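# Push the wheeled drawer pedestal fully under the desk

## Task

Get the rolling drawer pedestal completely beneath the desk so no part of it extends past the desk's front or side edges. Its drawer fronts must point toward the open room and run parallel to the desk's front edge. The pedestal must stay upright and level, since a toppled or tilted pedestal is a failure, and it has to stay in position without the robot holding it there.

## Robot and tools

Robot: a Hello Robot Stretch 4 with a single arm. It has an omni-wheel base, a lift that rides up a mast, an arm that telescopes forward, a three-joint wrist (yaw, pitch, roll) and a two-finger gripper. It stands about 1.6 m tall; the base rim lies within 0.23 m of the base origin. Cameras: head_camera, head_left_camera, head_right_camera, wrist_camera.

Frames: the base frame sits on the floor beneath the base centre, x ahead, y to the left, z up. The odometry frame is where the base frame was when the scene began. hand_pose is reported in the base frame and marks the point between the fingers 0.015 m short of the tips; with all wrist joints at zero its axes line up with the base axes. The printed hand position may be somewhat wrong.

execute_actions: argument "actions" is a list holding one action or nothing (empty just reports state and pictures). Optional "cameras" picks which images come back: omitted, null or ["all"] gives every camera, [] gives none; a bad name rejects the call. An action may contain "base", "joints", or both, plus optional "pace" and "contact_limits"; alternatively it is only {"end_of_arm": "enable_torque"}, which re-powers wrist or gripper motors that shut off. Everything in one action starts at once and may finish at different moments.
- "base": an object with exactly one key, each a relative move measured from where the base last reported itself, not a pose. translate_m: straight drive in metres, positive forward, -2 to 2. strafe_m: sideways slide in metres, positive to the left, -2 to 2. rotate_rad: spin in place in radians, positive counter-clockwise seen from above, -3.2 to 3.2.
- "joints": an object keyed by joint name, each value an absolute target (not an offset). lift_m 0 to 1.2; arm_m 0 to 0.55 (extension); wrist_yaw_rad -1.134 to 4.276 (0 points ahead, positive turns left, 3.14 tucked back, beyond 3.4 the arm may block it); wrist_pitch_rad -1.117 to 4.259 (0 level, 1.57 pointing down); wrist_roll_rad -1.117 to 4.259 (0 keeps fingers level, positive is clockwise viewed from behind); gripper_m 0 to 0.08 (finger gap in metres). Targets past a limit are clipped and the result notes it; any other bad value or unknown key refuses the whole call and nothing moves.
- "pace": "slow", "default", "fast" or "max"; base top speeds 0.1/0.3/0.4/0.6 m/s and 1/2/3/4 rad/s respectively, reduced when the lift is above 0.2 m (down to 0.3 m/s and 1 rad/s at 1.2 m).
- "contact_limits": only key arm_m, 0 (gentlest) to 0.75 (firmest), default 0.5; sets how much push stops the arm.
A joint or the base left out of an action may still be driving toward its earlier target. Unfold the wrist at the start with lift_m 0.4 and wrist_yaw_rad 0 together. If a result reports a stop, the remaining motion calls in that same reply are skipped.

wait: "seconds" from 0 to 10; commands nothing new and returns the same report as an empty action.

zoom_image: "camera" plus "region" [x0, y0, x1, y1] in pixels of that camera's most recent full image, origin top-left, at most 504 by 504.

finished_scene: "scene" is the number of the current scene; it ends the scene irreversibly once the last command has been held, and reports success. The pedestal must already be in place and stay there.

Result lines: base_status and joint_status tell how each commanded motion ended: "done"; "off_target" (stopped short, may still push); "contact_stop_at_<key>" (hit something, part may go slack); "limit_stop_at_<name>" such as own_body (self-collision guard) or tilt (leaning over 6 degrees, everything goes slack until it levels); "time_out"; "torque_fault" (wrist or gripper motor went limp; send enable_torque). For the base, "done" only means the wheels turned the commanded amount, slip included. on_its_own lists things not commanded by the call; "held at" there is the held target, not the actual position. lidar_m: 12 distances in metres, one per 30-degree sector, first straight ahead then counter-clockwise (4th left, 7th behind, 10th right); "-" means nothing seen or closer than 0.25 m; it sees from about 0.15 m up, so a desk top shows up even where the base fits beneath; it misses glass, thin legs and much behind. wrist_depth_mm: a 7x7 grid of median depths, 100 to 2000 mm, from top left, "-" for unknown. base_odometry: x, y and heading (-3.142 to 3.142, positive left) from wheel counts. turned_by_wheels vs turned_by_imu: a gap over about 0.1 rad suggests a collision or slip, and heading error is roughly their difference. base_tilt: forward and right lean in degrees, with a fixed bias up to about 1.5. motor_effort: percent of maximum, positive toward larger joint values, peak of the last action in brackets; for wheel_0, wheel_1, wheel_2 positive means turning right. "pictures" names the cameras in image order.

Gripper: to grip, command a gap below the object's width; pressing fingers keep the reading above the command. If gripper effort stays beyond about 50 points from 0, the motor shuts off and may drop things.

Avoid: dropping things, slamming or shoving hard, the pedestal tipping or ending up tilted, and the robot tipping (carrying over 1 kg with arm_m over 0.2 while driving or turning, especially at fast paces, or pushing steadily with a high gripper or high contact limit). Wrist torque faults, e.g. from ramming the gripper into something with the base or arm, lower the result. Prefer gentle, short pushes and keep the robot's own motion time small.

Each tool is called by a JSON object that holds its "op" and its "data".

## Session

{"op": "execute_actions", "data": {"actions": []}}

Scene clock: 0.00 s.
base_odometry: x=+0.000 y=+0.000 heading=+0.000 (m, m, rad; odometry frame)
turned_by_wheels: +0.000 (rad since the last result)
turned_by_imu: +0.000 (rad since the last result)
base_tilt: forward=-0.8 right=+0.1 (deg)
lidar_m: 1.76 1.75 1.01 0.88 0.87 1.05 1.95 1.81 1.92 1.13 2.40 2.05
base_status: not commanded
joint_positions: lift_m=+0.137 arm_m=+0.001 wrist_yaw_rad=+3.055 wrist_pitch_rad=-0.008 wrist_roll_rad=+0.002 gripper_m=+0.040
joint_status: not commanded
motor_effort: lift_m=+19 arm_m=-1 wrist_yaw_rad=+1 wrist_pitch_rad=-9 wrist_roll_rad=-1 gripper_m=+0 wheel_0=+0 wheel_1=+0 wheel_2=-1 (%)
hand_pose: x=-0.0328 y=+0.1054 z=+0.3166 quat_wxyz=(+0.043, +0.004, +0.001, +0.999) (m; base frame)
wrist_depth_mm: - 145 - - - 1160 891 / - 134 - - - 1118 866 / - 129 200 - - 1138 891 / 113 145 278 - - 1138 866 / 1661 1921 - - - 1118 878 / 1229 1160 1205 1229 1229 1118 931 / 809 854 108 809 118 110 831
pictures: head_camera, head_left_camera, head_right_camera, wrist_camera
Images, in order (width x height): head_camera 420x560, head_left_camera 420x672, head_right_camera 420x672, wrist_camera 616x392.

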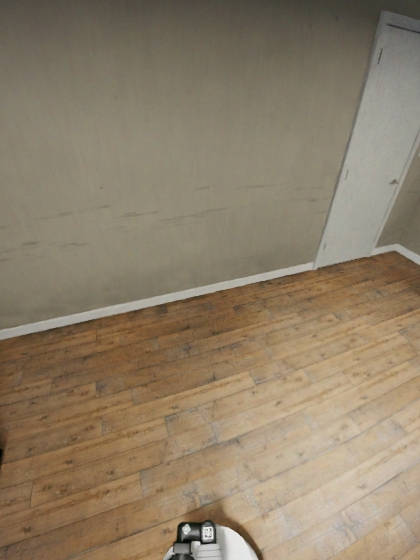

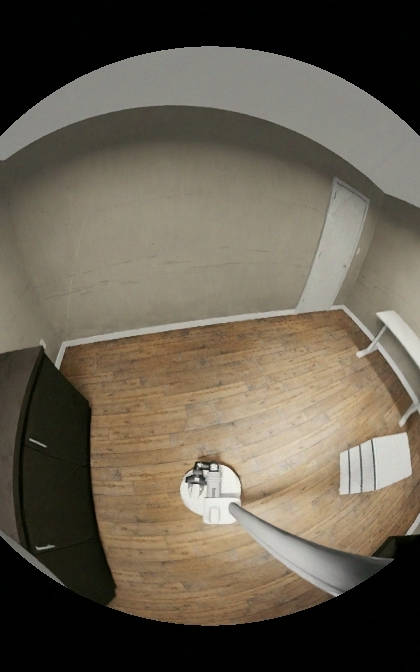

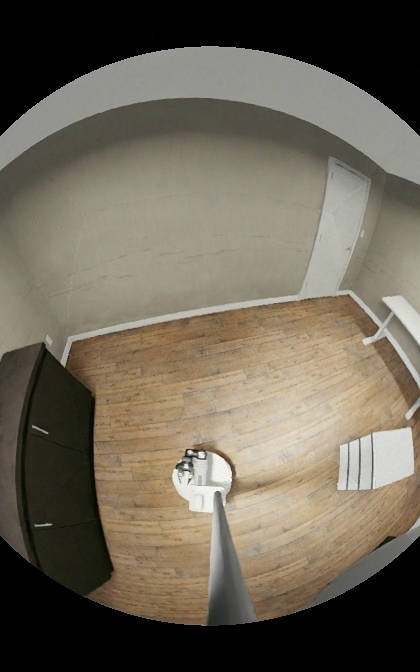

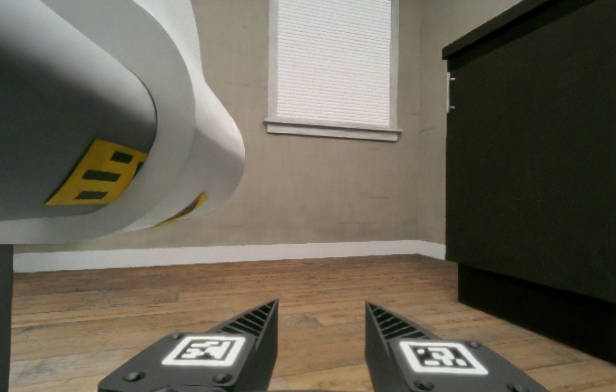

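{"op": "execute_actions", "data": {"actions": [{"base":{"rotate_rad":-1.27}}], "cameras": ["head_camera"]}}

Scene clock: 3.93 s.
base_odometry: x=+0.000 y=+0.000 heading=-1.270 (m, m, rad; odometry frame)
turned_by_wheels: -1.270 (rad since the last result)
turned_by_imu: -1.257 (rad since the last result)
base_tilt: forward=-0.8 right=+0.1 (deg)
lidar_m: 1.19 2.45 1.81 1.76 1.88 0.90 0.87 0.96 1.99 1.95 1.82 1.12
base_status: done
joint_positions: lift_m=+0.137 arm_m=+0.001 wrist_yaw_rad=+3.055 wrist_pitch_rad=-0.008 wrist_roll_rad=+0.002 gripper_m=+0.040
joint_status: not commanded
motor_effort: lift_m=+19(19) arm_m=-2(2) wrist_yaw_rad=+1(1) wrist_pitch_rad=-8(8) wrist_roll_rad=-1(1) gripper_m=+0(0) wheel_0=+0(0) wheel_1=-1(14) wheel_2=-1(2) (%)
hand_pose: x=-0.0327 y=+0.1054 z=+0.3166 quat_wxyz=(+0.043, +0.004, +0.001, +0.999) (m; base frame)
wrist_depth_mm: - 145 1008 1042 1060 1025 1708 / - 135 1025 1025 1042 1008 1708 / - 129 200 1042 1025 1060 1708 / 113 145 279 1025 1042 1042 1661 / 1025 1025 1025 1025 1025 1042 1618 / 1078 1118 1118 1098 1098 1078 1160 / 809 854 108 820 118 110 831
pictures: head_camera
Images, in order (width x height): head_camera 420x560.

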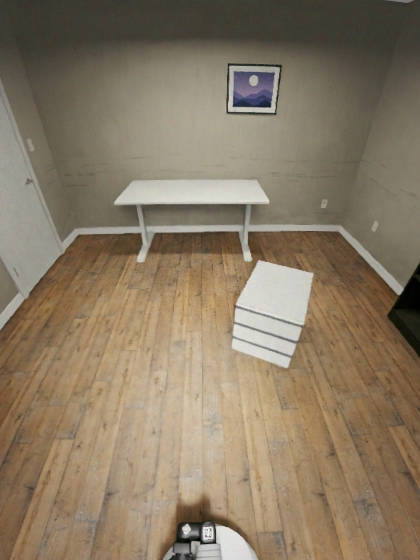

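{"op": "execute_actions", "data": {"actions": [{"base":{"strafe_m":-1.0},"pace":"max"}], "cameras": ["head_camera"]}}

Scene clock: 17.97 s.
base_odometry: x=-0.955 y=-0.296 heading=-1.270 (m, m, rad; odometry frame)
turned_by_wheels: +0.000 (rad since the last result)
turned_by_imu: -0.001 (rad since the last result)
base_tilt: forward=-0.8 right=+0.1 (deg)
lidar_m: 1.19 1.05 2.85 2.75 1.28 0.94 0.92 1.30 0.98 0.93 0.93 0.98
base_status: done
joint_positions: lift_m=+0.137 arm_m=+0.001 wrist_yaw_rad=+3.055 wrist_pitch_rad=-0.008 wrist_roll_rad=+0.002 gripper_m=+0.040
joint_status: not commanded
motor_effort: lift_m=+19(19) arm_m=-2(1) wrist_yaw_rad=+1(0) wrist_pitch_rad=-10(7) wrist_roll_rad=-1(1) gripper_m=+0(0) wheel_0=+1(13) wheel_1=-1(14) wheel_2=+0(5) (%)
hand_pose: x=-0.0327 y=+0.1054 z=+0.3166 quat_wxyz=(+0.043, +0.004, +0.001, +0.999) (m; base frame)
wrist_depth_mm: - 145 1708 1078 1078 1078 1078 / - 134 1756 1060 1060 1078 1098 / - 129 200 1060 1078 1078 1098 / 113 145 277 1060 1098 1078 1060 / 1366 1661 1661 1098 1098 1078 1060 / 1182 1205 1205 1138 1160 1118 1160 / 809 854 108 798 118 110 831
pictures: head_camera
Images, in order (width x height): head_camera 420x560.

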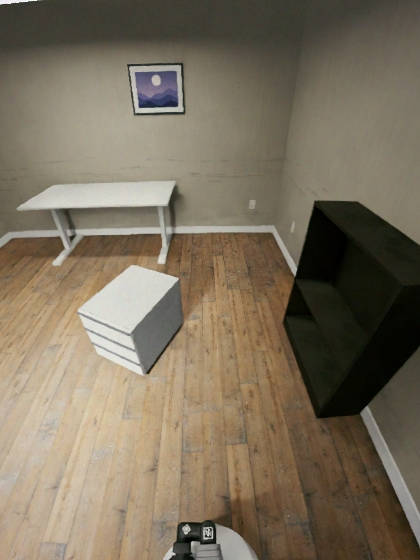

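{"op": "execute_actions", "data": {"actions": [{"base":{"strafe_m":-0.08},"pace":"fast"}], "cameras": []}}

{"op": "execute_actions", "data": {"actions": [{"base":{"translate_m":1.42},"pace":"max"}], "cameras": ["head_camera","head_left_camera"]}}

Scene clock: 22.67 s.
base_odometry: x=-1.032 y=-0.320 heading=-1.270 (m, m, rad; odometry frame)
turned_by_wheels: +0.000 (rad since the last result)
turned_by_imu: +0.000 (rad since the last result)
base_tilt: forward=-0.8 right=+0.1 (deg)
lidar_m: 1.29 1.07 2.91 2.83 1.29 0.96 0.94 1.22 0.91 0.87 0.90 0.87
base_status: done
joint_positions: lift_m=+0.137 arm_m=+0.001 wrist_yaw_rad=+3.055 wrist_pitch_rad=-0.008 wrist_roll_rad=+0.002 gripper_m=+0.040
joint_status: not commanded
motor_effort: lift_m=+19(19) arm_m=-2(2) wrist_yaw_rad=+1(1) wrist_pitch_rad=-10(9) wrist_roll_rad=-1(1) gripper_m=+0(0) wheel_0=-1(9) wheel_1=+1(8) wheel_2=+0(1) (%)
hand_pose: x=-0.0327 y=+0.1054 z=+0.3166 quat_wxyz=(+0.043, +0.004, +0.001, +0.999) (m; base frame)
wrist_depth_mm: - 146 1708 1708 1098 1078 1078 / - 135 1708 1756 1078 1078 1078 / - 129 201 1708 1098 1098 1098 / 113 145 278 1756 1060 1078 1098 / 1308 1618 1756 1618 1060 1078 1098 / 1205 1205 1205 1118 1160 1138 1138 / 798 866 108 820 118 110 831
pictures: none
No camera images: the call's "cameras" was empty. Leave "cameras" out to get every camera's image.

Scene clock: 26.60 s.
base_odometry: x=-0.611 y=-1.676 heading=-1.270 (m, m, rad; odometry frame)
turned_by_wheels: +0.000 (rad since the last result)
turned_by_imu: -0.005 (rad since the last result)
base_tilt: forward=-0.7 right=+0.1 (deg)
lidar_m: 1.36 1.03 0.25 0.25 0.31 2.42 2.37 0.89 0.64 0.59 0.97 1.37
base_status: done
joint_positions: lift_m=+0.137 arm_m=+0.001 wrist_yaw_rad=+3.055 wrist_pitch_rad=-0.008 wrist_roll_rad=+0.002 gripper_m=+0.040
joint_status: not commanded
motor_effort: lift_m=+19(19) arm_m=-1(2) wrist_yaw_rad=+1(1) wrist_pitch_rad=-10(9) wrist_roll_rad=+0(1) gripper_m=+0(0) wheel_0=+0(6) wheel_1=-2(2) wheel_2=-1(11) (%)
hand_pose: x=-0.0327 y=+0.1054 z=+0.3166 quat_wxyz=(+0.043, +0.004, +0.001, +0.999) (m; base frame)
wrist_depth_mm: - 145 - - - - - / - 134 - - - - - / - 129 200 - - - 418 / 113 145 278 - - - 413 / 1336 - - - - - 413 / 1205 1229 1182 1229 1229 1229 413 / 809 866 108 809 118 110 387
pictures: head_camera, head_left_camera
Images, in order (width x height): head_camera 420x560, head_left_camera 420x672.

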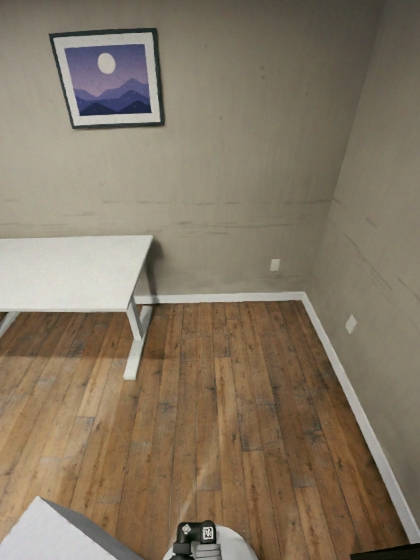

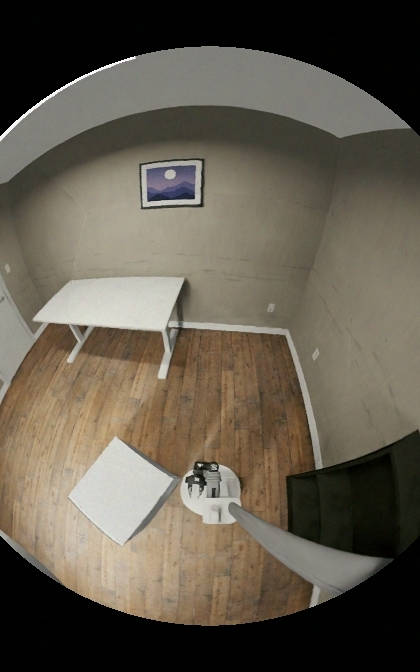

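{"op": "execute_actions", "data": {"actions": [{"base":{"strafe_m":0.3},"pace":"slow"}], "cameras": ["head_camera","head_left_camera"]}}

Scene clock: 32.57 s.
base_odometry: x=-0.325 y=-1.587 heading=-1.271 (m, m, rad; odometry frame)
turned_by_wheels: +0.000 (rad since the last result)
turned_by_imu: -0.002 (rad since the last result)
base_tilt: forward=-0.8 right=+0.1 (deg)
lidar_m: 0.93 1.02 0.25 0.25 0.25 0.31 2.33 1.71 0.92 0.87 1.28 1.79
base_status: done
joint_positions: lift_m=+0.137 arm_m=+0.001 wrist_yaw_rad=+3.055 wrist_pitch_rad=-0.008 wrist_roll_rad=+0.002 gripper_m=+0.040
joint_status: not commanded
motor_effort: lift_m=+19(19) arm_m=-2(2) wrist_yaw_rad=+1(1) wrist_pitch_rad=-9(9) wrist_roll_rad=-1(1) gripper_m=+0(0) wheel_0=-8(12) wheel_1=+3(10) wheel_2=+0(0) (%)
hand_pose: x=-0.0327 y=+0.1054 z=+0.3166 quat_wxyz=(+0.043, +0.004, +0.001, +0.999) (m; base frame)
wrist_depth_mm: - 146 - - - 224 164 / - 134 - - - 223 167 / - 129 200 - 427 223 166 / 113 145 281 - 424 221 165 / 1661 - - - 424 221 165 / 1205 1205 1205 1229 334 220 164 / 798 878 108 798 118 110 157
pictures: head_camera, head_left_camera
Images, in order (width x height): head_camera 420x560, head_left_camera 420x672.

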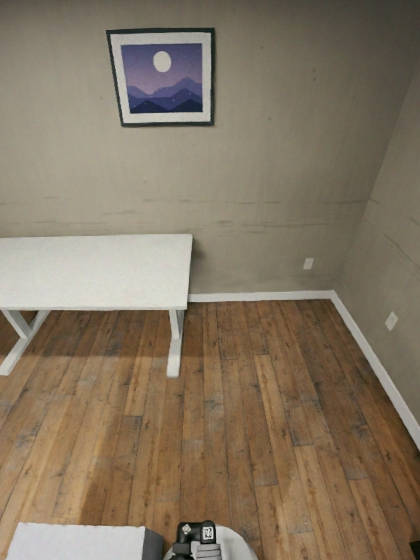

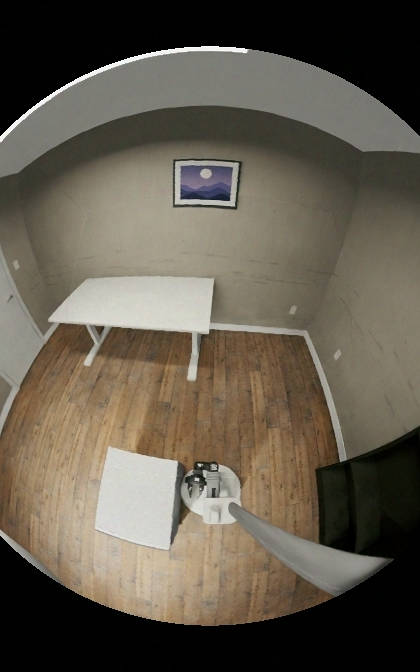

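{"op": "execute_actions", "data": {"actions": [{"base":{"translate_m":-0.08}}], "cameras": []}}

{"op": "execute_actions", "data": {"actions": [{"base":{"strafe_m":0.3},"pace":"slow"}], "cameras": ["head_camera","head_left_camera"]}}

Scene clock: 41.00 s.
base_odometry: x=-0.348 y=-1.511 heading=-1.271 (m, m, rad; odometry frame)
turned_by_wheels: +0.000 (rad since the last result)
turned_by_imu: +0.000 (rad since the last result)
base_tilt: forward=-0.7 right=+0.1 (deg)
lidar_m: 1.03 0.27 0.25 0.25 0.25 0.31 2.26 1.71 0.95 0.89 1.25 1.77
base_status: done
joint_positions: lift_m=+0.137 arm_m=+0.001 wrist_yaw_rad=+3.055 wrist_pitch_rad=-0.008 wrist_roll_rad=+0.002 gripper_m=+0.040
joint_status: not commanded
motor_effort: lift_m=+19(19) arm_m=-1(2) wrist_yaw_rad=+1(2) wrist_pitch_rad=-8(7) wrist_roll_rad=+0(1) gripper_m=+0(0) wheel_0=+2(8) wheel_1=+0(9) wheel_2=-1(4) (%)
hand_pose: x=-0.0327 y=+0.1054 z=+0.3166 quat_wxyz=(+0.043, +0.004, +0.001, +0.999) (m; base frame)
wrist_depth_mm: - 145 - - - 229 167 / - 135 - - - 228 166 / - 129 200 - - 227 166 / 113 145 281 - - 226 169 / 1708 - - - 1756 226 169 / 1182 1205 1205 1229 343 225 164 / 798 854 108 831 118 111 161
pictures: none
No camera images: the call's "cameras" was empty. Leave "cameras" out to get every camera's image.

Scene clock: 45.13 s.
base_odometry: x=-0.062 y=-1.422 heading=-1.270 (m, m, rad; odometry frame)
turned_by_wheels: +0.001 (rad since the last result)
turned_by_imu: +0.000 (rad since the last result)
base_tilt: forward=-0.8 right=+0.1 (deg)
lidar_m: 1.02 1.08 0.25 0.25 0.25 0.26 2.26 2.14 1.26 1.17 1.61 1.87
base_status: done
joint_positions: lift_m=+0.137 arm_m=+0.001 wrist_yaw_rad=+3.055 wrist_pitch_rad=-0.008 wrist_roll_rad=+0.002 gripper_m=+0.040
joint_status: not commanded
motor_effort: lift_m=+19(19) arm_m=-2(2) wrist_yaw_rad=+1(1) wrist_pitch_rad=-9(9) wrist_roll_rad=+0(1) gripper_m=+0(0) wheel_0=-4(13) wheel_1=+9(12) wheel_2=+2(1) (%)
hand_pose: x=-0.0327 y=+0.1054 z=+0.3166 quat_wxyz=(+0.043, +0.004, +0.001, +0.999) (m; base frame)
wrist_depth_mm: - 145 - - - 203 160 / - 134 - - 306 203 163 / - 129 201 - 304 200 163 / 113 145 278 - 303 200 162 / 1661 - - - 303 200 162 / 1205 1182 1205 1229 263 200 162 / 798 866 108 820 118 110 156
pictures: head_camera, head_left_camera
Images, in order (width x height): head_camera 420x560, head_left_camera 420x672.

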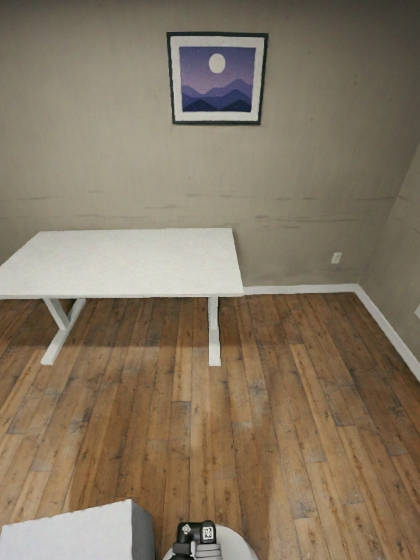

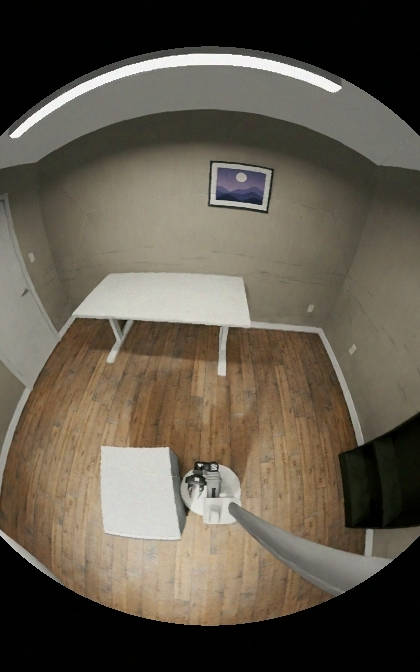

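{"op": "execute_actions", "data": {"actions": [{"base":{"translate_m":-0.68}}], "cameras": ["head_camera"]}}

Scene clock: 52.10 s.
base_odometry: x=-0.263 y=-0.773 heading=-1.270 (m, m, rad; odometry frame)
turned_by_wheels: +0.000 (rad since the last result)
turned_by_imu: +0.001 (rad since the last result)
base_tilt: forward=-0.8 right=+0.1 (deg)
lidar_m: 1.71 0.38 0.46 2.20 2.33 1.58 1.57 2.06 1.55 1.19 1.25 2.21
base_status: done
joint_positions: lift_m=+0.137 arm_m=+0.001 wrist_yaw_rad=+3.055 wrist_pitch_rad=-0.008 wrist_roll_rad=+0.002 gripper_m=+0.040
joint_status: not commanded
motor_effort: lift_m=+19(19) arm_m=-1(1) wrist_yaw_rad=+1(2) wrist_pitch_rad=-10(10) wrist_roll_rad=-1(1) gripper_m=+0(0) wheel_0=+2(12) wheel_1=+1(5) wheel_2=+0(13) (%)
hand_pose: x=-0.0327 y=+0.1054 z=+0.3166 quat_wxyz=(+0.043, +0.004, +0.001, +0.999) (m; base frame)
wrist_depth_mm: - 146 - - - - - / - 135 1708 1708 - - - / - 129 202 1708 1708 1708 - / 113 145 279 1708 1708 1756 - / 1661 - 1708 1708 1808 1756 - / 1205 1205 1229 1229 1229 1255 1255 / 798 866 108 809 118 111 831
pictures: head_camera
Images, in order (width x height): head_camera 420x560.

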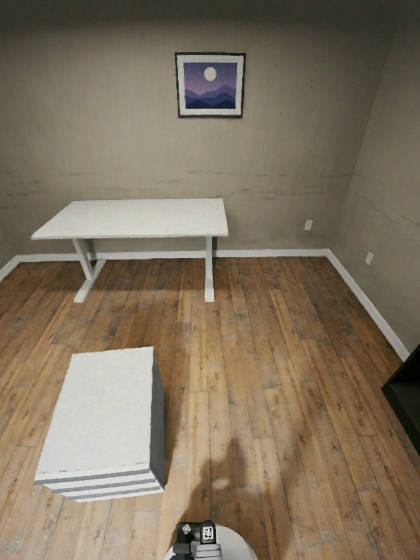

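{"op": "execute_actions", "data": {"actions": [{"base":{"rotate_rad":0.03}}], "cameras": []}}

{"op": "execute_actions", "data": {"actions": [{"base":{"strafe_m":0.35},"pace":"fast"}], "cameras": []}}

{"op": "execute_actions", "data": {"actions": [{"base":{"translate_m":0.25},"pace":"slow"}], "cameras": ["head_camera"]}}

Scene clock: 62.00 s.
base_odometry: x=-0.263 y=-0.773 heading=-1.240 (m, m, rad; odometry frame)
turned_by_wheels: +0.030 (rad since the last result)
turned_by_imu: +0.029 (rad since the last result)
base_tilt: forward=-0.8 right=+0.1 (deg)
lidar_m: 0.86 0.38 0.45 2.21 2.33 1.58 1.55 2.03 1.54 1.18 1.25 2.26
base_status: done
joint_positions: lift_m=+0.137 arm_m=+0.001 wrist_yaw_rad=+3.055 wrist_pitch_rad=-0.008 wrist_roll_rad=+0.002 gripper_m=+0.040
joint_status: not commanded
motor_effort: lift_m=+19(19) arm_m=-2(2) wrist_yaw_rad=+2(1) wrist_pitch_rad=-8(8) wrist_roll_rad=-1(1) gripper_m=+0(0) wheel_0=-2(4) wheel_1=+0(0) wheel_2=-1(1) (%)
hand_pose: x=-0.0327 y=+0.1054 z=+0.3166 quat_wxyz=(+0.043, +0.004, +0.001, +0.999) (m; base frame)
wrist_depth_mm: - 145 - - - - - / - 135 1661 1661 1756 1661 - / - 129 200 1661 1708 1708 1708 / 113 145 277 1708 1708 1708 1661 / 1708 - 1756 1661 1708 1808 1921 / 1205 1255 1205 1182 1205 1255 1281 / 809 878 108 798 117 110 842
pictures: none
No camera images: the call's "cameras" was empty. Leave "cameras" out to get every camera's image.

Scene clock: 64.10 s.
base_odometry: x=+0.068 y=-0.659 heading=-1.240 (m, m, rad; odometry frame)
turned_by_wheels: +0.000 (rad since the last result)
turned_by_imu: +0.000 (rad since the last result)
base_tilt: forward=-0.7 right=+0.1 (deg)
lidar_m: 0.30 0.34 1.91 1.86 2.00 1.57 1.53 1.66 1.89 1.50 1.63 0.32
base_status: done
joint_positions: lift_m=+0.137 arm_m=+0.001 wrist_yaw_rad=+3.055 wrist_pitch_rad=-0.008 wrist_roll_rad=+0.002 gripper_m=+0.040
joint_status: not commanded
motor_effort: lift_m=+19(19) arm_m=-2(1) wrist_yaw_rad=+1(1) wrist_pitch_rad=-8(9) wrist_roll_rad=-1(1) gripper_m=+0(0) wheel_0=+0(8) wheel_1=+0(8) wheel_2=-1(2) (%)
hand_pose: x=-0.0327 y=+0.1054 z=+0.3166 quat_wxyz=(+0.043, +0.004, +0.001, +0.999) (m; base frame)
wrist_depth_mm: - 145 - - - - - / - 134 1661 1708 1708 - - / - 129 201 1756 1661 1661 - / 113 145 278 1708 1661 1708 - / 1756 1708 1708 1756 1708 1708 - / 1205 1205 1205 1182 1229 1255 1255 / 798 854 108 809 118 110 831
pictures: none
No camera images: the call's "cameras" was empty. Leave "cameras" out to get every camera's image.

Scene clock: 67.87 s.
base_odometry: x=+0.149 y=-0.895 heading=-1.240 (m, m, rad; odometry frame)
turned_by_wheels: +0.001 (rad since the last result)
turned_by_imu: +0.001 (rad since the last result)
base_tilt: forward=-0.8 right=+0.1 (deg)
lidar_m: 0.25 0.25 0.30 1.86 1.97 1.82 1.80 1.89 1.92 1.54 1.60 0.25
base_status: done
joint_positions: lift_m=+0.137 arm_m=+0.000 wrist_yaw_rad=+3.062 wrist_pitch_rad=-0.008 wrist_roll_rad=+0.002 gripper_m=+0.040
joint_status: not commanded
on_its_own: wrist_yaw_rad is at rest, and its effort (-17) is outside its rest range (-13 to +13)
motor_effort: lift_m=+20(20) arm_m=+0(3) wrist_yaw_rad=-17(18) wrist_pitch_rad=-9(10) wrist_roll_rad=+0(2) gripper_m=+0(0) wheel_0=+9(10) wheel_1=+5(10) wheel_2=-7(20) (%)
hand_pose: x=-0.0337 y=+0.1041 z=+0.3165 quat_wxyz=(+0.040, +0.004, +0.001, +0.999) (m; base frame)
wrist_depth_mm: - 145 - - - - - / - 132 - - - - - / - 127 193 1983 1921 - - / 113 145 266 1921 1921 - - / 1708 - - - 1921 1921 - / 1229 1229 1205 1229 1229 1255 1281 / 798 866 108 809 118 110 831
pictures: head_camera
Images, in order (width x height): head_camera 420x560.

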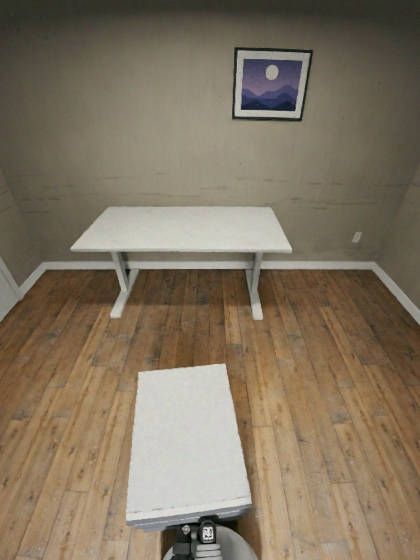

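{"op": "execute_actions", "data": {"actions": [{"base":{"strafe_m":0.06}}], "cameras": []}}

{"op": "execute_actions", "data": {"actions": [{"base":{"translate_m":0.3}}], "cameras": ["head_camera"]}}

Scene clock: 74.07 s.
base_odometry: x=+0.206 y=-0.875 heading=-1.240 (m, m, rad; odometry frame)
turned_by_wheels: +0.000 (rad since the last result)
turned_by_imu: -0.001 (rad since the last result)
base_tilt: forward=-0.8 right=+0.1 (deg)
lidar_m: 0.25 0.25 0.28 1.80 1.92 1.81 1.76 1.94 1.97 1.59 1.70 0.25
base_status: done
joint_positions: lift_m=+0.137 arm_m=+0.000 wrist_yaw_rad=+3.058 wrist_pitch_rad=-0.008 wrist_roll_rad=+0.002 gripper_m=+0.040
joint_status: not commanded
motor_effort: lift_m=+19(20) arm_m=+0(0) wrist_yaw_rad=-5(18) wrist_pitch_rad=-9(10) wrist_roll_rad=+0(2) gripper_m=+0(0) wheel_0=+2(10) wheel_1=+2(12) wheel_2=-7(8) (%)
hand_pose: x=-0.0333 y=+0.1049 z=+0.3165 quat_wxyz=(+0.042, +0.004, +0.001, +0.999) (m; base frame)
wrist_depth_mm: - 145 - - - - - / - 136 - - - - - / - 128 197 1921 1921 - - / 113 145 274 1921 1921 - - / 1756 - 1983 1983 1921 - - / 1229 1229 1229 1205 1255 1281 1255 / 809 878 108 820 118 110 831
pictures: none
No camera images: the call's "cameras" was empty. Leave "cameras" out to get every camera's image.

Scene clock: 76.53 s.
base_odometry: x=+0.303 y=-1.159 heading=-1.239 (m, m, rad; odometry frame)
turned_by_wheels: +0.001 (rad since the last result)
turned_by_imu: +0.002 (rad since the last result)
base_tilt: forward=-0.8 right=+0.1 (deg)
lidar_m: 0.25 0.25 0.27 1.77 1.89 2.14 2.09 2.26 1.66 1.62 2.04 0.25
base_status: done
joint_positions: lift_m=+0.137 arm_m=+0.000 wrist_yaw_rad=+3.063 wrist_pitch_rad=-0.008 wrist_roll_rad=+0.002 gripper_m=+0.040
joint_status: not commanded
on_its_own: wrist_yaw_rad is at rest, and its effort (-21) is outside its rest range (-13 to +13)
motor_effort: lift_m=+20(20) arm_m=+0(0) wrist_yaw_rad=-21(24) wrist_pitch_rad=-8(10) wrist_roll_rad=-1(1) gripper_m=+0(0) wheel_0=+6(15) wheel_1=+5(9) wheel_2=-3(21) (%)
hand_pose: x=-0.0338 y=+0.1039 z=+0.3165 quat_wxyz=(+0.039, +0.004, +0.001, +0.999) (m; base frame)
wrist_depth_mm: - 145 - - - - - / - 132 - - - - - / - 127 191 - - - - / 113 144 264 - - - - / 1756 - - - - - - / 1229 1205 1255 1229 1229 1281 1308 / 820 878 108 809 118 110 842
pictures: head_camera
Images, in order (width x height): head_camera 420x560.

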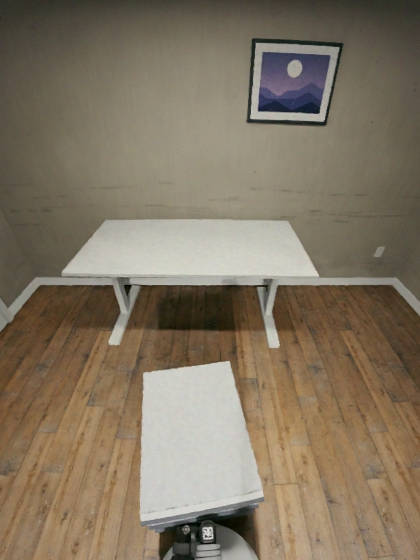

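Still rotating CCW; shift further left.

{"op": "execute_actions", "data": {"actions": [{"base":{"strafe_m":0.09}}], "cameras": []}}

{"op": "execute_actions", "data": {"actions": [{"base":{"translate_m":0.2}}], "cameras": ["head_camera"]}}

Scene clock: 80.77 s.
base_odometry: x=+0.388 y=-1.129 heading=-1.239 (m, m, rad; odometry frame)
turned_by_wheels: +0.000 (rad since the last result)
turned_by_imu: -0.001 (rad since the last result)
base_tilt: forward=-0.8 right=+0.1 (deg)
lidar_m: 0.25 0.25 1.76 1.69 1.81 2.10 2.08 2.21 1.77 1.70 0.33 0.25
base_status: done
joint_positions: lift_m=+0.137 arm_m=+0.000 wrist_yaw_rad=+3.060 wrist_pitch_rad=-0.008 wrist_roll_rad=+0.002 gripper_m=+0.040
joint_status: not commanded
motor_effort: lift_m=+20(20) arm_m=+0(0) wrist_yaw_rad=-13(20) wrist_pitch_rad=-9(10) wrist_roll_rad=-2(0) gripper_m=+0(0) wheel_0=+0(8) wheel_1=+4(13) wheel_2=-7(4) (%)
hand_pose: x=-0.0335 y=+0.1045 z=+0.3165 quat_wxyz=(+0.041, +0.004, +0.001, +0.999) (m; base frame)
wrist_depth_mm: - 145 - - - - - / - 133 - - - - - / - 127 196 - - - - / 114 145 268 - - - - / 1756 - - - - - - / 1229 1229 1229 1229 1205 1255 1255 / 809 866 108 809 117 110 831
pictures: none
No camera images: the call's "cameras" was empty. Leave "cameras" out to get every camera's image.

Scene clock: 82.83 s.
base_odometry: x=+0.453 y=-1.318 heading=-1.239 (m, m, rad; odometry frame)
turned_by_wheels: +0.000 (rad since the last result)
turned_by_imu: +0.000 (rad since the last result)
base_tilt: forward=-0.8 right=+0.1 (deg)
lidar_m: 0.25 0.25 1.72 1.67 1.79 2.34 2.27 2.46 1.78 1.72 0.29 0.25
base_status: done
joint_positions: lift_m=+0.137 arm_m=+0.000 wrist_yaw_rad=+3.056 wrist_pitch_rad=-0.008 wrist_roll_rad=+0.002 gripper_m=+0.040
joint_status: not commanded
motor_effort: lift_m=+20(19) arm_m=+0(1) wrist_yaw_rad=-1(25) wrist_pitch_rad=-8(8) wrist_roll_rad=-1(1) gripper_m=+0(0) wheel_0=+5(14) wheel_1=+2(11) wheel_2=-4(16) (%)
hand_pose: x=-0.0331 y=+0.1053 z=+0.3166 quat_wxyz=(+0.043, +0.004, +0.001, +0.999) (m; base frame)
wrist_depth_mm: - 145 - - - - - / - 138 - - - - - / - 129 200 - - - - / 113 145 279 - - - - / 1708 - - - - - - / 1182 1229 1229 1205 1255 1255 1229 / 809 878 108 798 118 111 831
pictures: head_camera
Images, in order (width x height): head_camera 420x560.

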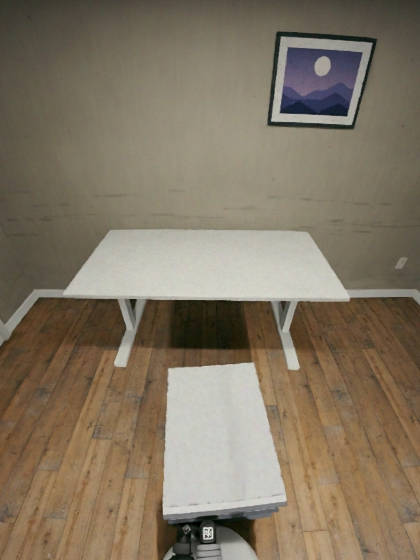

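{"op": "execute_actions", "data": {"actions": [{"base":{"translate_m":0.13}}], "cameras": ["head_camera"]}}

Scene clock: 86.90 s.
base_odometry: x=+0.496 y=-1.441 heading=-1.239 (m, m, rad; odometry frame)
turned_by_wheels: +0.000 (rad since the last result)
turned_by_imu: +0.000 (rad since the last result)
base_tilt: forward=-0.8 right=+0.1 (deg)
lidar_m: 0.25 0.25 1.67 1.67 1.79 2.45 2.39 2.59 1.81 1.72 0.28 0.25
base_status: done
joint_positions: lift_m=+0.137 arm_m=+0.000 wrist_yaw_rad=+3.056 wrist_pitch_rad=-0.008 wrist_roll_rad=+0.002 gripper_m=+0.040
joint_status: not commanded
motor_effort: lift_m=+19(19) arm_m=+0(0) wrist_yaw_rad=+0(0) wrist_pitch_rad=-7(8) wrist_roll_rad=+0(1) gripper_m=+0(0) wheel_0=+5(12) wheel_1=+2(9) wheel_2=-4(24) (%)
hand_pose: x=-0.0331 y=+0.1054 z=+0.3166 quat_wxyz=(+0.043, +0.004, +0.001, +0.999) (m; base frame)
wrist_depth_mm: - 145 - - - - - / - 137 - - - - - / - 129 200 - - - - / 113 144 277 - - - - / 1661 - - - - - - / 1205 1229 1229 1229 1205 1229 1229 / 820 878 108 798 117 110 842
pictures: head_camera
Images, in order (width x height): head_camera 420x560.

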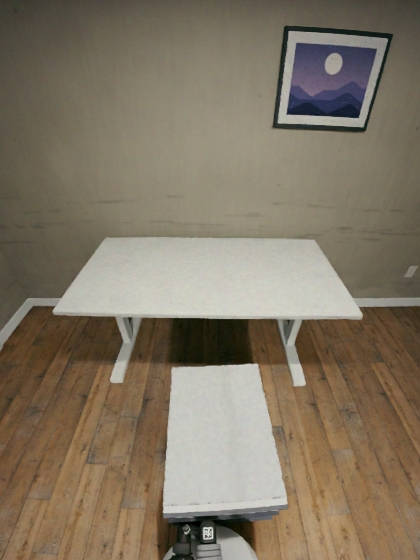

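{"op": "execute_actions", "data": {"actions": [{"base":{"translate_m":0.15}}], "cameras": ["head_camera"]}}

Scene clock: 90.27 s.
base_odometry: x=+0.545 y=-1.583 heading=-1.239 (m, m, rad; odometry frame)
turned_by_wheels: +0.000 (rad since the last result)
turned_by_imu: -0.001 (rad since the last result)
base_tilt: forward=-0.8 right=+0.1 (deg)
lidar_m: 0.25 0.25 1.67 1.64 1.76 2.55 2.54 2.75 1.78 1.76 0.30 0.25
base_status: done
joint_positions: lift_m=+0.137 arm_m=+0.000 wrist_yaw_rad=+3.056 wrist_pitch_rad=-0.008 wrist_roll_rad=+0.002 gripper_m=+0.040
joint_status: not commanded
motor_effort: lift_m=+20(20) arm_m=+0(0) wrist_yaw_rad=+0(0) wrist_pitch_rad=-10(8) wrist_roll_rad=-1(0) gripper_m=+0(0) wheel_0=+3(10) wheel_1=+2(8) wheel_2=-6(21) (%)
hand_pose: x=-0.0331 y=+0.1054 z=+0.3166 quat_wxyz=(+0.043, +0.004, +0.001, +0.999) (m; base frame)
wrist_depth_mm: - 145 - - - - - / - 138 - - - - - / - 128 200 - - - - / 113 145 278 - - - - / 1661 - - - - - - / 1205 1205 1229 1229 1205 1281 1281 / 820 866 108 798 118 110 831
pictures: head_camera
Images, in order (width x height): head_camera 420x560.

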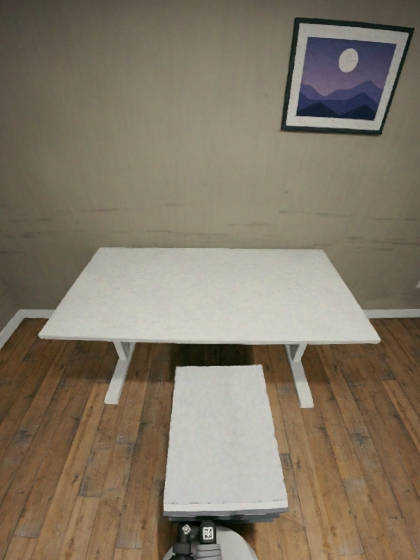

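{"op": "execute_actions", "data": {"actions": [{"base":{"strafe_m":-0.05}}], "cameras": []}}

{"op": "execute_actions", "data": {"actions": [{"base":{"translate_m":0.25}}], "cameras": ["head_camera"]}}

Scene clock: 94.10 s.
base_odometry: x=+0.497 y=-1.599 heading=-1.238 (m, m, rad; odometry frame)
turned_by_wheels: +0.000 (rad since the last result)
turned_by_imu: +0.000 (rad since the last result)
base_tilt: forward=-0.7 right=+0.1 (deg)
lidar_m: 0.25 0.25 1.71 1.70 1.82 2.61 2.57 2.68 1.77 1.68 0.30 0.25
base_status: done
joint_positions: lift_m=+0.137 arm_m=+0.000 wrist_yaw_rad=+3.056 wrist_pitch_rad=-0.008 wrist_roll_rad=+0.002 gripper_m=+0.040
joint_status: not commanded
motor_effort: lift_m=+19(19) arm_m=+0(0) wrist_yaw_rad=-1(0) wrist_pitch_rad=-7(9) wrist_roll_rad=+0(1) gripper_m=+0(0) wheel_0=+6(11) wheel_1=+4(5) wheel_2=-6(1) (%)
hand_pose: x=-0.0331 y=+0.1054 z=+0.3166 quat_wxyz=(+0.043, +0.004, +0.001, +0.999) (m; base frame)
wrist_depth_mm: - 145 - - - - - / - 136 - - - - - / - 129 200 - - - - / 113 144 276 - - - - / 1618 - - - - - - / 1229 1205 1205 1182 1205 1229 1255 / 809 854 108 820 118 110 842
pictures: none
No camera images: the call's "cameras" was empty. Leave "cameras" out to get every camera's image.

Scene clock: 96.37 s.
base_odometry: x=+0.579 y=-1.835 heading=-1.239 (m, m, rad; odometry frame)
turned_by_wheels: +0.000 (rad since the last result)
turned_by_imu: -0.002 (rad since the last result)
base_tilt: forward=-0.8 right=+0.1 (deg)
lidar_m: 0.25 0.25 0.78 1.67 1.81 2.59 2.80 2.70 1.76 1.97 0.27 0.25
base_status: done
joint_positions: lift_m=+0.137 arm_m=+0.000 wrist_yaw_rad=+3.056 wrist_pitch_rad=-0.008 wrist_roll_rad=+0.002 gripper_m=+0.040
joint_status: not commanded
motor_effort: lift_m=+20(20) arm_m=+0(0) wrist_yaw_rad=+1(1) wrist_pitch_rad=-10(9) wrist_roll_rad=-1(1) gripper_m=+0(0) wheel_0=+1(8) wheel_1=+2(7) wheel_2=-7(15) (%)
hand_pose: x=-0.0331 y=+0.1054 z=+0.3166 quat_wxyz=(+0.043, +0.004, +0.001, +0.999) (m; base frame)
wrist_depth_mm: - 145 - - - - - / - 136 - - - - - / - 129 200 - - - - / 113 145 277 - - - - / 1661 - - - - - - / 1182 1205 1182 1229 1255 1229 1255 / 820 866 108 820 118 111 842
pictures: head_camera
Images, in order (width x height): head_camera 420x560.

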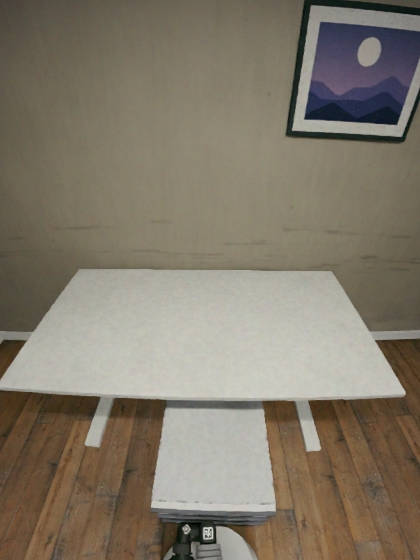

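{"op": "execute_actions", "data": {"actions": [{"base":{"strafe_m":-0.06}}], "cameras": []}}

{"op": "execute_actions", "data": {"actions": [{"base":{"translate_m":0.18}}], "cameras": ["head_camera"]}}

{"op": "zoom_image", "data": {"camera": "head_camera", "region": [60, 400, 360, 560]}}

Scene clock: 101.07 s.
base_odometry: x=+0.522 y=-1.854 heading=-1.238 (m, m, rad; odometry frame)
turned_by_wheels: +0.000 (rad since the last result)
turned_by_imu: +0.000 (rad since the last result)
base_tilt: forward=-0.7 right=+0.1 (deg)
lidar_m: 0.25 0.25 0.79 1.73 1.85 2.72 2.81 2.65 1.73 1.94 0.65 0.25
base_status: done
joint_positions: lift_m=+0.137 arm_m=+0.000 wrist_yaw_rad=+3.056 wrist_pitch_rad=-0.008 wrist_roll_rad=+0.002 gripper_m=+0.040
joint_status: not commanded
motor_effort: lift_m=+19(20) arm_m=+0(1) wrist_yaw_rad=+0(0) wrist_pitch_rad=-9(8) wrist_roll_rad=-1(1) gripper_m=+0(0) wheel_0=+5(12) wheel_1=+3(7) wheel_2=-5(8) (%)
hand_pose: x=-0.0331 y=+0.1054 z=+0.3166 quat_wxyz=(+0.043, +0.004, +0.001, +0.999) (m; base frame)
wrist_depth_mm: - 145 - - - - - / - 136 - - - - - / - 129 200 - - - - / 113 145 278 - - - - / 1756 - - - - - - / 1205 1229 1205 1205 1229 1281 1336 / 798 854 108 831 118 111 854
pictures: none
No camera images: the call's "cameras" was empty. Leave "cameras" out to get every camera's image.

Scene clock: 103.03 s.
base_odometry: x=+0.581 y=-2.024 heading=-1.239 (m, m, rad; odometry frame)
turned_by_wheels: +0.000 (rad since the last result)
turned_by_imu: -0.002 (rad since the last result)
base_tilt: forward=-0.7 right=+0.1 (deg)
lidar_m: 0.25 0.25 0.46 1.71 1.86 2.68 3.00 2.63 1.77 1.96 0.43 0.25
base_status: done
joint_positions: lift_m=+0.137 arm_m=+0.000 wrist_yaw_rad=+3.056 wrist_pitch_rad=-0.008 wrist_roll_rad=+0.002 gripper_m=+0.040
joint_status: not commanded
motor_effort: lift_m=+20(20) arm_m=+0(0) wrist_yaw_rad=+0(0) wrist_pitch_rad=-8(10) wrist_roll_rad=-1(0) gripper_m=+0(0) wheel_0=-1(8) wheel_1=+2(7) wheel_2=-6(21) (%)
hand_pose: x=-0.0331 y=+0.1054 z=+0.3166 quat_wxyz=(+0.043, +0.004, +0.001, +0.999) (m; base frame)
wrist_depth_mm: - 145 - - - - - / - 136 - - - - - / - 129 201 - - - - / 113 145 277 - - - - / 1756 - - - - - - / 1229 1182 1229 1205 1229 1281 1255 / 809 854 108 809 118 110 831
pictures: head_camera
Images, in order (width x height): head_camera 420x560.

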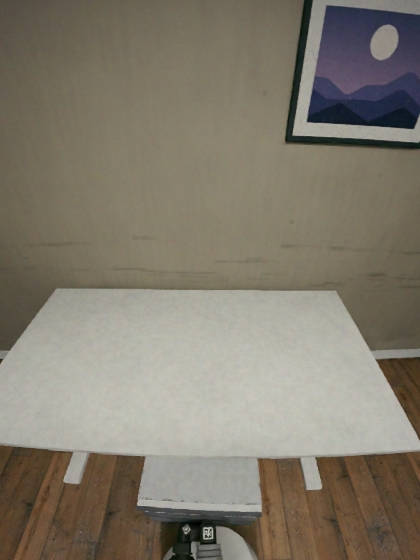

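Region (60, 400, 360, 560) of head_camera's 420x560 image, scaled by 1.680, with more detail than that image has; it fills the top 269 rows of this view, and the rest is white.

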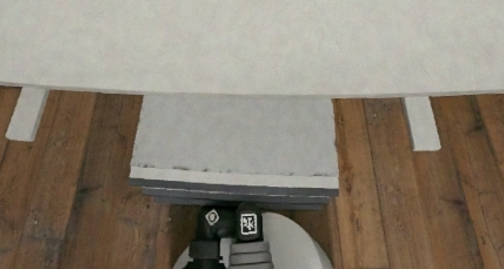

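{"op": "execute_actions", "data": {"actions": [{"base":{"strafe_m":-0.09}}], "cameras": []}}

{"op": "execute_actions", "data": {"actions": [{"base":{"translate_m":0.18}}], "cameras": []}}

{"op": "execute_actions", "data": {"actions": [{"base":{"translate_m":-0.3},"pace":"fast"}], "cameras": ["head_camera"]}}

{"op": "zoom_image", "data": {"camera": "head_camera", "region": [20, 380, 340, 520]}}

Scene clock: 107.87 s.
base_odometry: x=+0.495 y=-2.053 heading=-1.239 (m, m, rad; odometry frame)
turned_by_wheels: +0.000 (rad since the last result)
turned_by_imu: +0.000 (rad since the last result)
base_tilt: forward=-0.8 right=+0.1 (deg)
lidar_m: 0.25 0.25 0.31 1.79 1.95 2.80 3.02 2.59 1.68 1.85 0.40 0.25
base_status: done
joint_positions: lift_m=+0.137 arm_m=+0.000 wrist_yaw_rad=+3.056 wrist_pitch_rad=-0.008 wrist_roll_rad=+0.002 gripper_m=+0.040
joint_status: not commanded
motor_effort: lift_m=+19(20) arm_m=+0(0) wrist_yaw_rad=+1(0) wrist_pitch_rad=-8(10) wrist_roll_rad=+0(1) gripper_m=+0(0) wheel_0=+3(11) wheel_1=+2(6) wheel_2=-5(6) (%)
hand_pose: x=-0.0331 y=+0.1054 z=+0.3166 quat_wxyz=(+0.043, +0.004, +0.001, +0.999) (m; base frame)
wrist_depth_mm: - 145 - - - - - / - 136 - - - - - / - 129 201 - - - - / 113 145 279 - - - - / 1708 - - - - - - / 1205 1205 1205 1229 1229 1281 1229 / 820 854 108 809 118 110 842
pictures: none
No camera images: the call's "cameras" was empty. Leave "cameras" out to get every camera's image.

Scene clock: 109.83 s.
base_odometry: x=+0.554 y=-2.223 heading=-1.239 (m, m, rad; odometry frame)
turned_by_wheels: +0.000 (rad since the last result)
turned_by_imu: -0.002 (rad since the last result)
base_tilt: forward=-0.7 right=+0.1 (deg)
lidar_m: 0.25 0.25 0.25 0.73 1.93 2.80 3.19 2.17 1.75 0.42 0.25 0.25
base_status: done
joint_positions: lift_m=+0.137 arm_m=+0.000 wrist_yaw_rad=+3.056 wrist_pitch_rad=-0.008 wrist_roll_rad=+0.002 gripper_m=+0.040
joint_status: not commanded
motor_effort: lift_m=+19(20) arm_m=+0(0) wrist_yaw_rad=-1(0) wrist_pitch_rad=-8(10) wrist_roll_rad=-1(1) gripper_m=+0(0) wheel_0=+0(9) wheel_1=+2(9) wheel_2=-3(22) (%)
hand_pose: x=-0.0331 y=+0.1054 z=+0.3166 quat_wxyz=(+0.043, +0.004, +0.001, +0.999) (m; base frame)
wrist_depth_mm: - 145 - - - - - / - 136 - - - - - / - 129 201 - - - - / 113 145 278 - - - - / 1708 - - - - - - / 1205 1205 1205 1229 1205 1281 1255 / 798 878 107 809 118 110 842
pictures: none
No camera images: the call's "cameras" was empty. Leave "cameras" out to get every camera's image.

Scene clock: 111.93 s.
base_odometry: x=+0.456 y=-1.940 heading=-1.239 (m, m, rad; odometry frame)
turned_by_wheels: +0.000 (rad since the last result)
turned_by_imu: +0.001 (rad since the last result)
base_tilt: forward=-0.8 right=+0.0 (deg)
lidar_m: 0.40 0.48 0.68 1.80 1.99 2.81 2.91 2.55 1.65 1.86 0.58 0.43
base_status: done
joint_positions: lift_m=+0.137 arm_m=+0.000 wrist_yaw_rad=+3.056 wrist_pitch_rad=-0.008 wrist_roll_rad=+0.002 gripper_m=+0.040
joint_status: not commanded
motor_effort: lift_m=+20(19) arm_m=+0(1) wrist_yaw_rad=+0(1) wrist_pitch_rad=-8(9) wrist_roll_rad=+0(1) gripper_m=+0(0) wheel_0=+2(6) wheel_1=+1(1) wheel_2=+0(12) (%)
hand_pose: x=-0.0331 y=+0.1054 z=+0.3166 quat_wxyz=(+0.043, +0.004, +0.001, +0.999) (m; base frame)
wrist_depth_mm: - 145 - - - - - / - 135 - - - - - / - 129 200 - - - - / 113 145 278 - - - - / 1756 - - - - - - / 1182 1205 1160 1229 1255 1229 1255 / 809 854 108 809 117 110 831
pictures: head_camera
Images, in order (width x height): head_camera 420x560.

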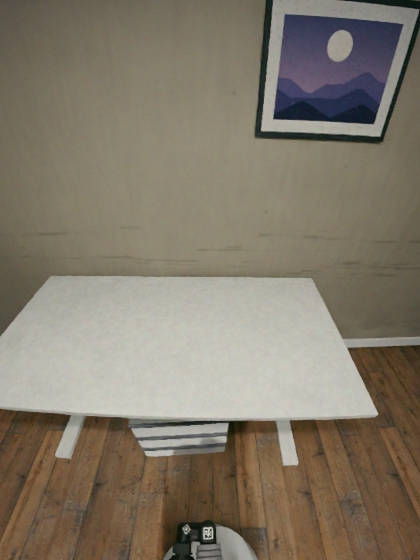

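Region (20, 380, 340, 520) of head_camera's 420x560 image, scaled by 1.575, with more detail than that image has; it fills the top 220 rows of this view, and the rest is white.

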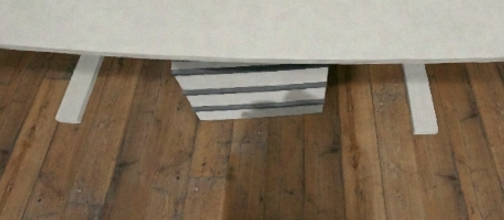

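{"op": "execute_actions", "data": {"actions": [{"base":{"strafe_m":0.25},"pace":"fast"}], "cameras": ["head_camera"]}}

{"op": "execute_actions", "data": {"actions": [{"base":{"translate_m":0.25},"pace":"fast"}], "cameras": []}}

{"op": "execute_actions", "data": {"actions": [{"base":{"translate_m":0.07},"pace":"slow"}], "cameras": []}}

{"op": "execute_actions", "data": {"actions": [{"base":{"translate_m":-0.3},"pace":"fast"}], "cameras": ["head_camera"]}}

{"op": "zoom_image", "data": {"camera": "head_camera", "region": [70, 380, 390, 520]}}

Scene clock: 119.90 s.
base_odometry: x=+0.693 y=-1.858 heading=-1.239 (m, m, rad; odometry frame)
turned_by_wheels: +0.000 (rad since the last result)
turned_by_imu: -0.001 (rad since the last result)
base_tilt: forward=-0.8 right=+0.1 (deg)
lidar_m: 0.42 0.45 0.67 1.55 1.70 2.42 2.87 2.86 1.88 2.12 0.59 0.43
base_status: done
joint_positions: lift_m=+0.137 arm_m=+0.000 wrist_yaw_rad=+3.055 wrist_pitch_rad=-0.008 wrist_roll_rad=+0.002 gripper_m=+0.040
joint_status: not commanded
motor_effort: lift_m=+20(19) arm_m=+0(0) wrist_yaw_rad=+1(1) wrist_pitch_rad=-9(10) wrist_roll_rad=+0(1) gripper_m=+0(0) wheel_0=+0(9) wheel_1=-1(8) wheel_2=+0(1) (%)
hand_pose: x=-0.0331 y=+0.1054 z=+0.3166 quat_wxyz=(+0.043, +0.004, +0.001, +0.999) (m; base frame)
wrist_depth_mm: - 145 - - - - - / - 134 - - - - - / - 129 200 - - - - / 113 145 279 - - - - / 1708 - - - - - - / 1205 1205 1205 1205 1205 1255 1229 / 809 854 108 788 118 110 842
pictures: head_camera
Images, in order (width x height): head_camera 420x560.

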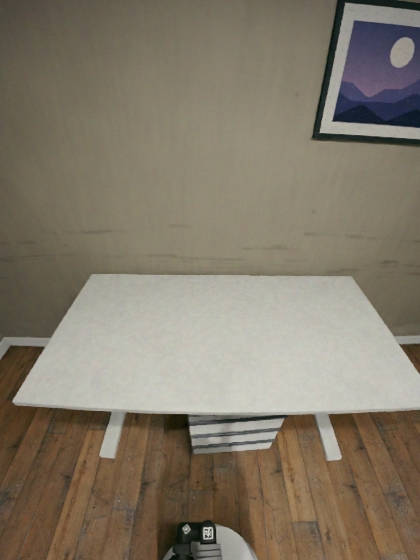

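Scene clock: 121.83 s.
base_odometry: x=+0.774 y=-2.095 heading=-1.239 (m, m, rad; odometry frame)
turned_by_wheels: +0.000 (rad since the last result)
turned_by_imu: -0.001 (rad since the last result)
base_tilt: forward=-0.8 right=+0.1 (deg)
lidar_m: 0.25 0.25 0.32 1.54 1.68 2.39 3.13 2.89 1.96 0.64 0.28 0.25
base_status: done
joint_positions: lift_m=+0.137 arm_m=+0.000 wrist_yaw_rad=+3.055 wrist_pitch_rad=-0.008 wrist_roll_rad=+0.002 gripper_m=+0.040
joint_status: not commanded
motor_effort: lift_m=+19(20) arm_m=+0(0) wrist_yaw_rad=+1(0) wrist_pitch_rad=-9(8) wrist_roll_rad=-1(1) gripper_m=+0(0) wheel_0=+0(6) wheel_1=+0(6) wheel_2=+0(12) (%)
hand_pose: x=-0.0331 y=+0.1054 z=+0.3166 quat_wxyz=(+0.043, +0.004, +0.001, +0.999) (m; base frame)
wrist_depth_mm: - 145 - - - - - / - 134 - - - - - / - 129 201 - - - - / 113 145 278 - - - - / 1661 - - - - - - / 1182 1229 1205 1182 1205 1255 1255 / 798 866 108 809 118 110 842
pictures: none
No camera images: the call's "cameras" was empty. Leave "cameras" out to get every camera's image.

Scene clock: 123.80 s.
base_odometry: x=+0.797 y=-2.160 heading=-1.239 (m, m, rad; odometry frame)
turned_by_wheels: +0.000 (rad since the last result)
turned_by_imu: +0.000 (rad since the last result)
base_tilt: forward=-0.7 right=+0.1 (deg)
lidar_m: 0.25 0.25 0.25 1.54 1.68 2.41 3.22 2.91 2.00 0.43 0.25 0.25
base_status: done
joint_positions: lift_m=+0.137 arm_m=+0.000 wrist_yaw_rad=+3.055 wrist_pitch_rad=-0.008 wrist_roll_rad=+0.002 gripper_m=+0.040
joint_status: not commanded
motor_effort: lift_m=+20(20) arm_m=+0(0) wrist_yaw_rad=+1(0) wrist_pitch_rad=-8(8) wrist_roll_rad=-1(1) gripper_m=+0(0) wheel_0=+7(10) wheel_1=+3(5) wheel_2=-8(12) (%)
hand_pose: x=-0.0331 y=+0.1054 z=+0.3166 quat_wxyz=(+0.043, +0.004, +0.001, +0.999) (m; base frame)
wrist_depth_mm: - 145 - - - - - / - 135 - - - - - / - 129 201 - - - - / 113 144 278 - - - - / 1708 - - - - - - / 1182 1229 1205 1229 1229 1229 1205 / 831 854 108 809 118 110 842
pictures: none
No camera images: the call's "cameras" was empty. Leave "cameras" out to get every camera's image.

Scene clock: 125.90 s.
base_odometry: x=+0.699 y=-1.877 heading=-1.239 (m, m, rad; odometry frame)
turned_by_wheels: +0.000 (rad since the last result)
turned_by_imu: +0.001 (rad since the last result)
base_tilt: forward=-0.7 right=+0.1 (deg)
lidar_m: 0.40 0.43 0.65 1.56 1.69 2.43 2.88 2.88 1.90 2.11 0.57 0.43
base_status: done
joint_positions: lift_m=+0.137 arm_m=+0.000 wrist_yaw_rad=+3.055 wrist_pitch_rad=-0.008 wrist_roll_rad=+0.002 gripper_m=+0.040
joint_status: not commanded
motor_effort: lift_m=+19(19) arm_m=+0(0) wrist_yaw_rad=+1(2) wrist_pitch_rad=-8(9) wrist_roll_rad=+0(1) gripper_m=+0(0) wheel_0=+1(6) wheel_1=+0(10) wheel_2=-2(14) (%)
hand_pose: x=-0.0331 y=+0.1054 z=+0.3166 quat_wxyz=(+0.043, +0.004, +0.001, +0.999) (m; base frame)
wrist_depth_mm: - 145 - - - - - / - 134 - - - - - / - 129 201 - - - - / 113 145 279 - - - - / 1708 - - - - - - / 1182 1205 1205 1229 1205 1229 1308 / 809 866 108 809 118 110 842
pictures: head_camera
Images, in order (width x height): head_camera 420x560.

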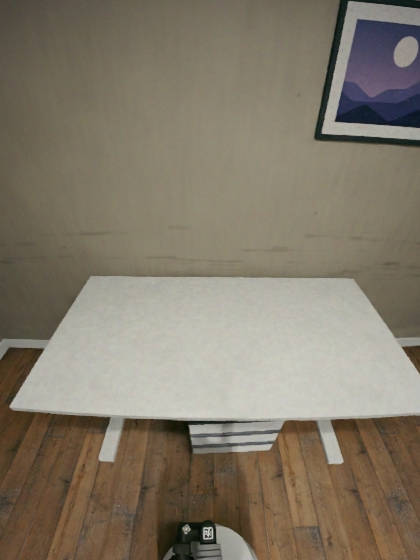

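Region (70, 380, 390, 520) of head_camera's 420x560 image, scaled by 1.575, with more detail than that image has; it fills the top 220 rows of this view, and the rest is white.

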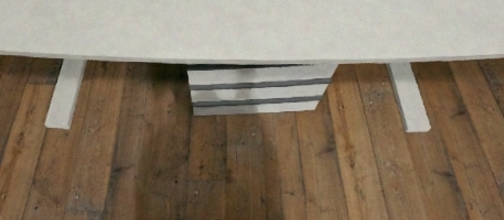

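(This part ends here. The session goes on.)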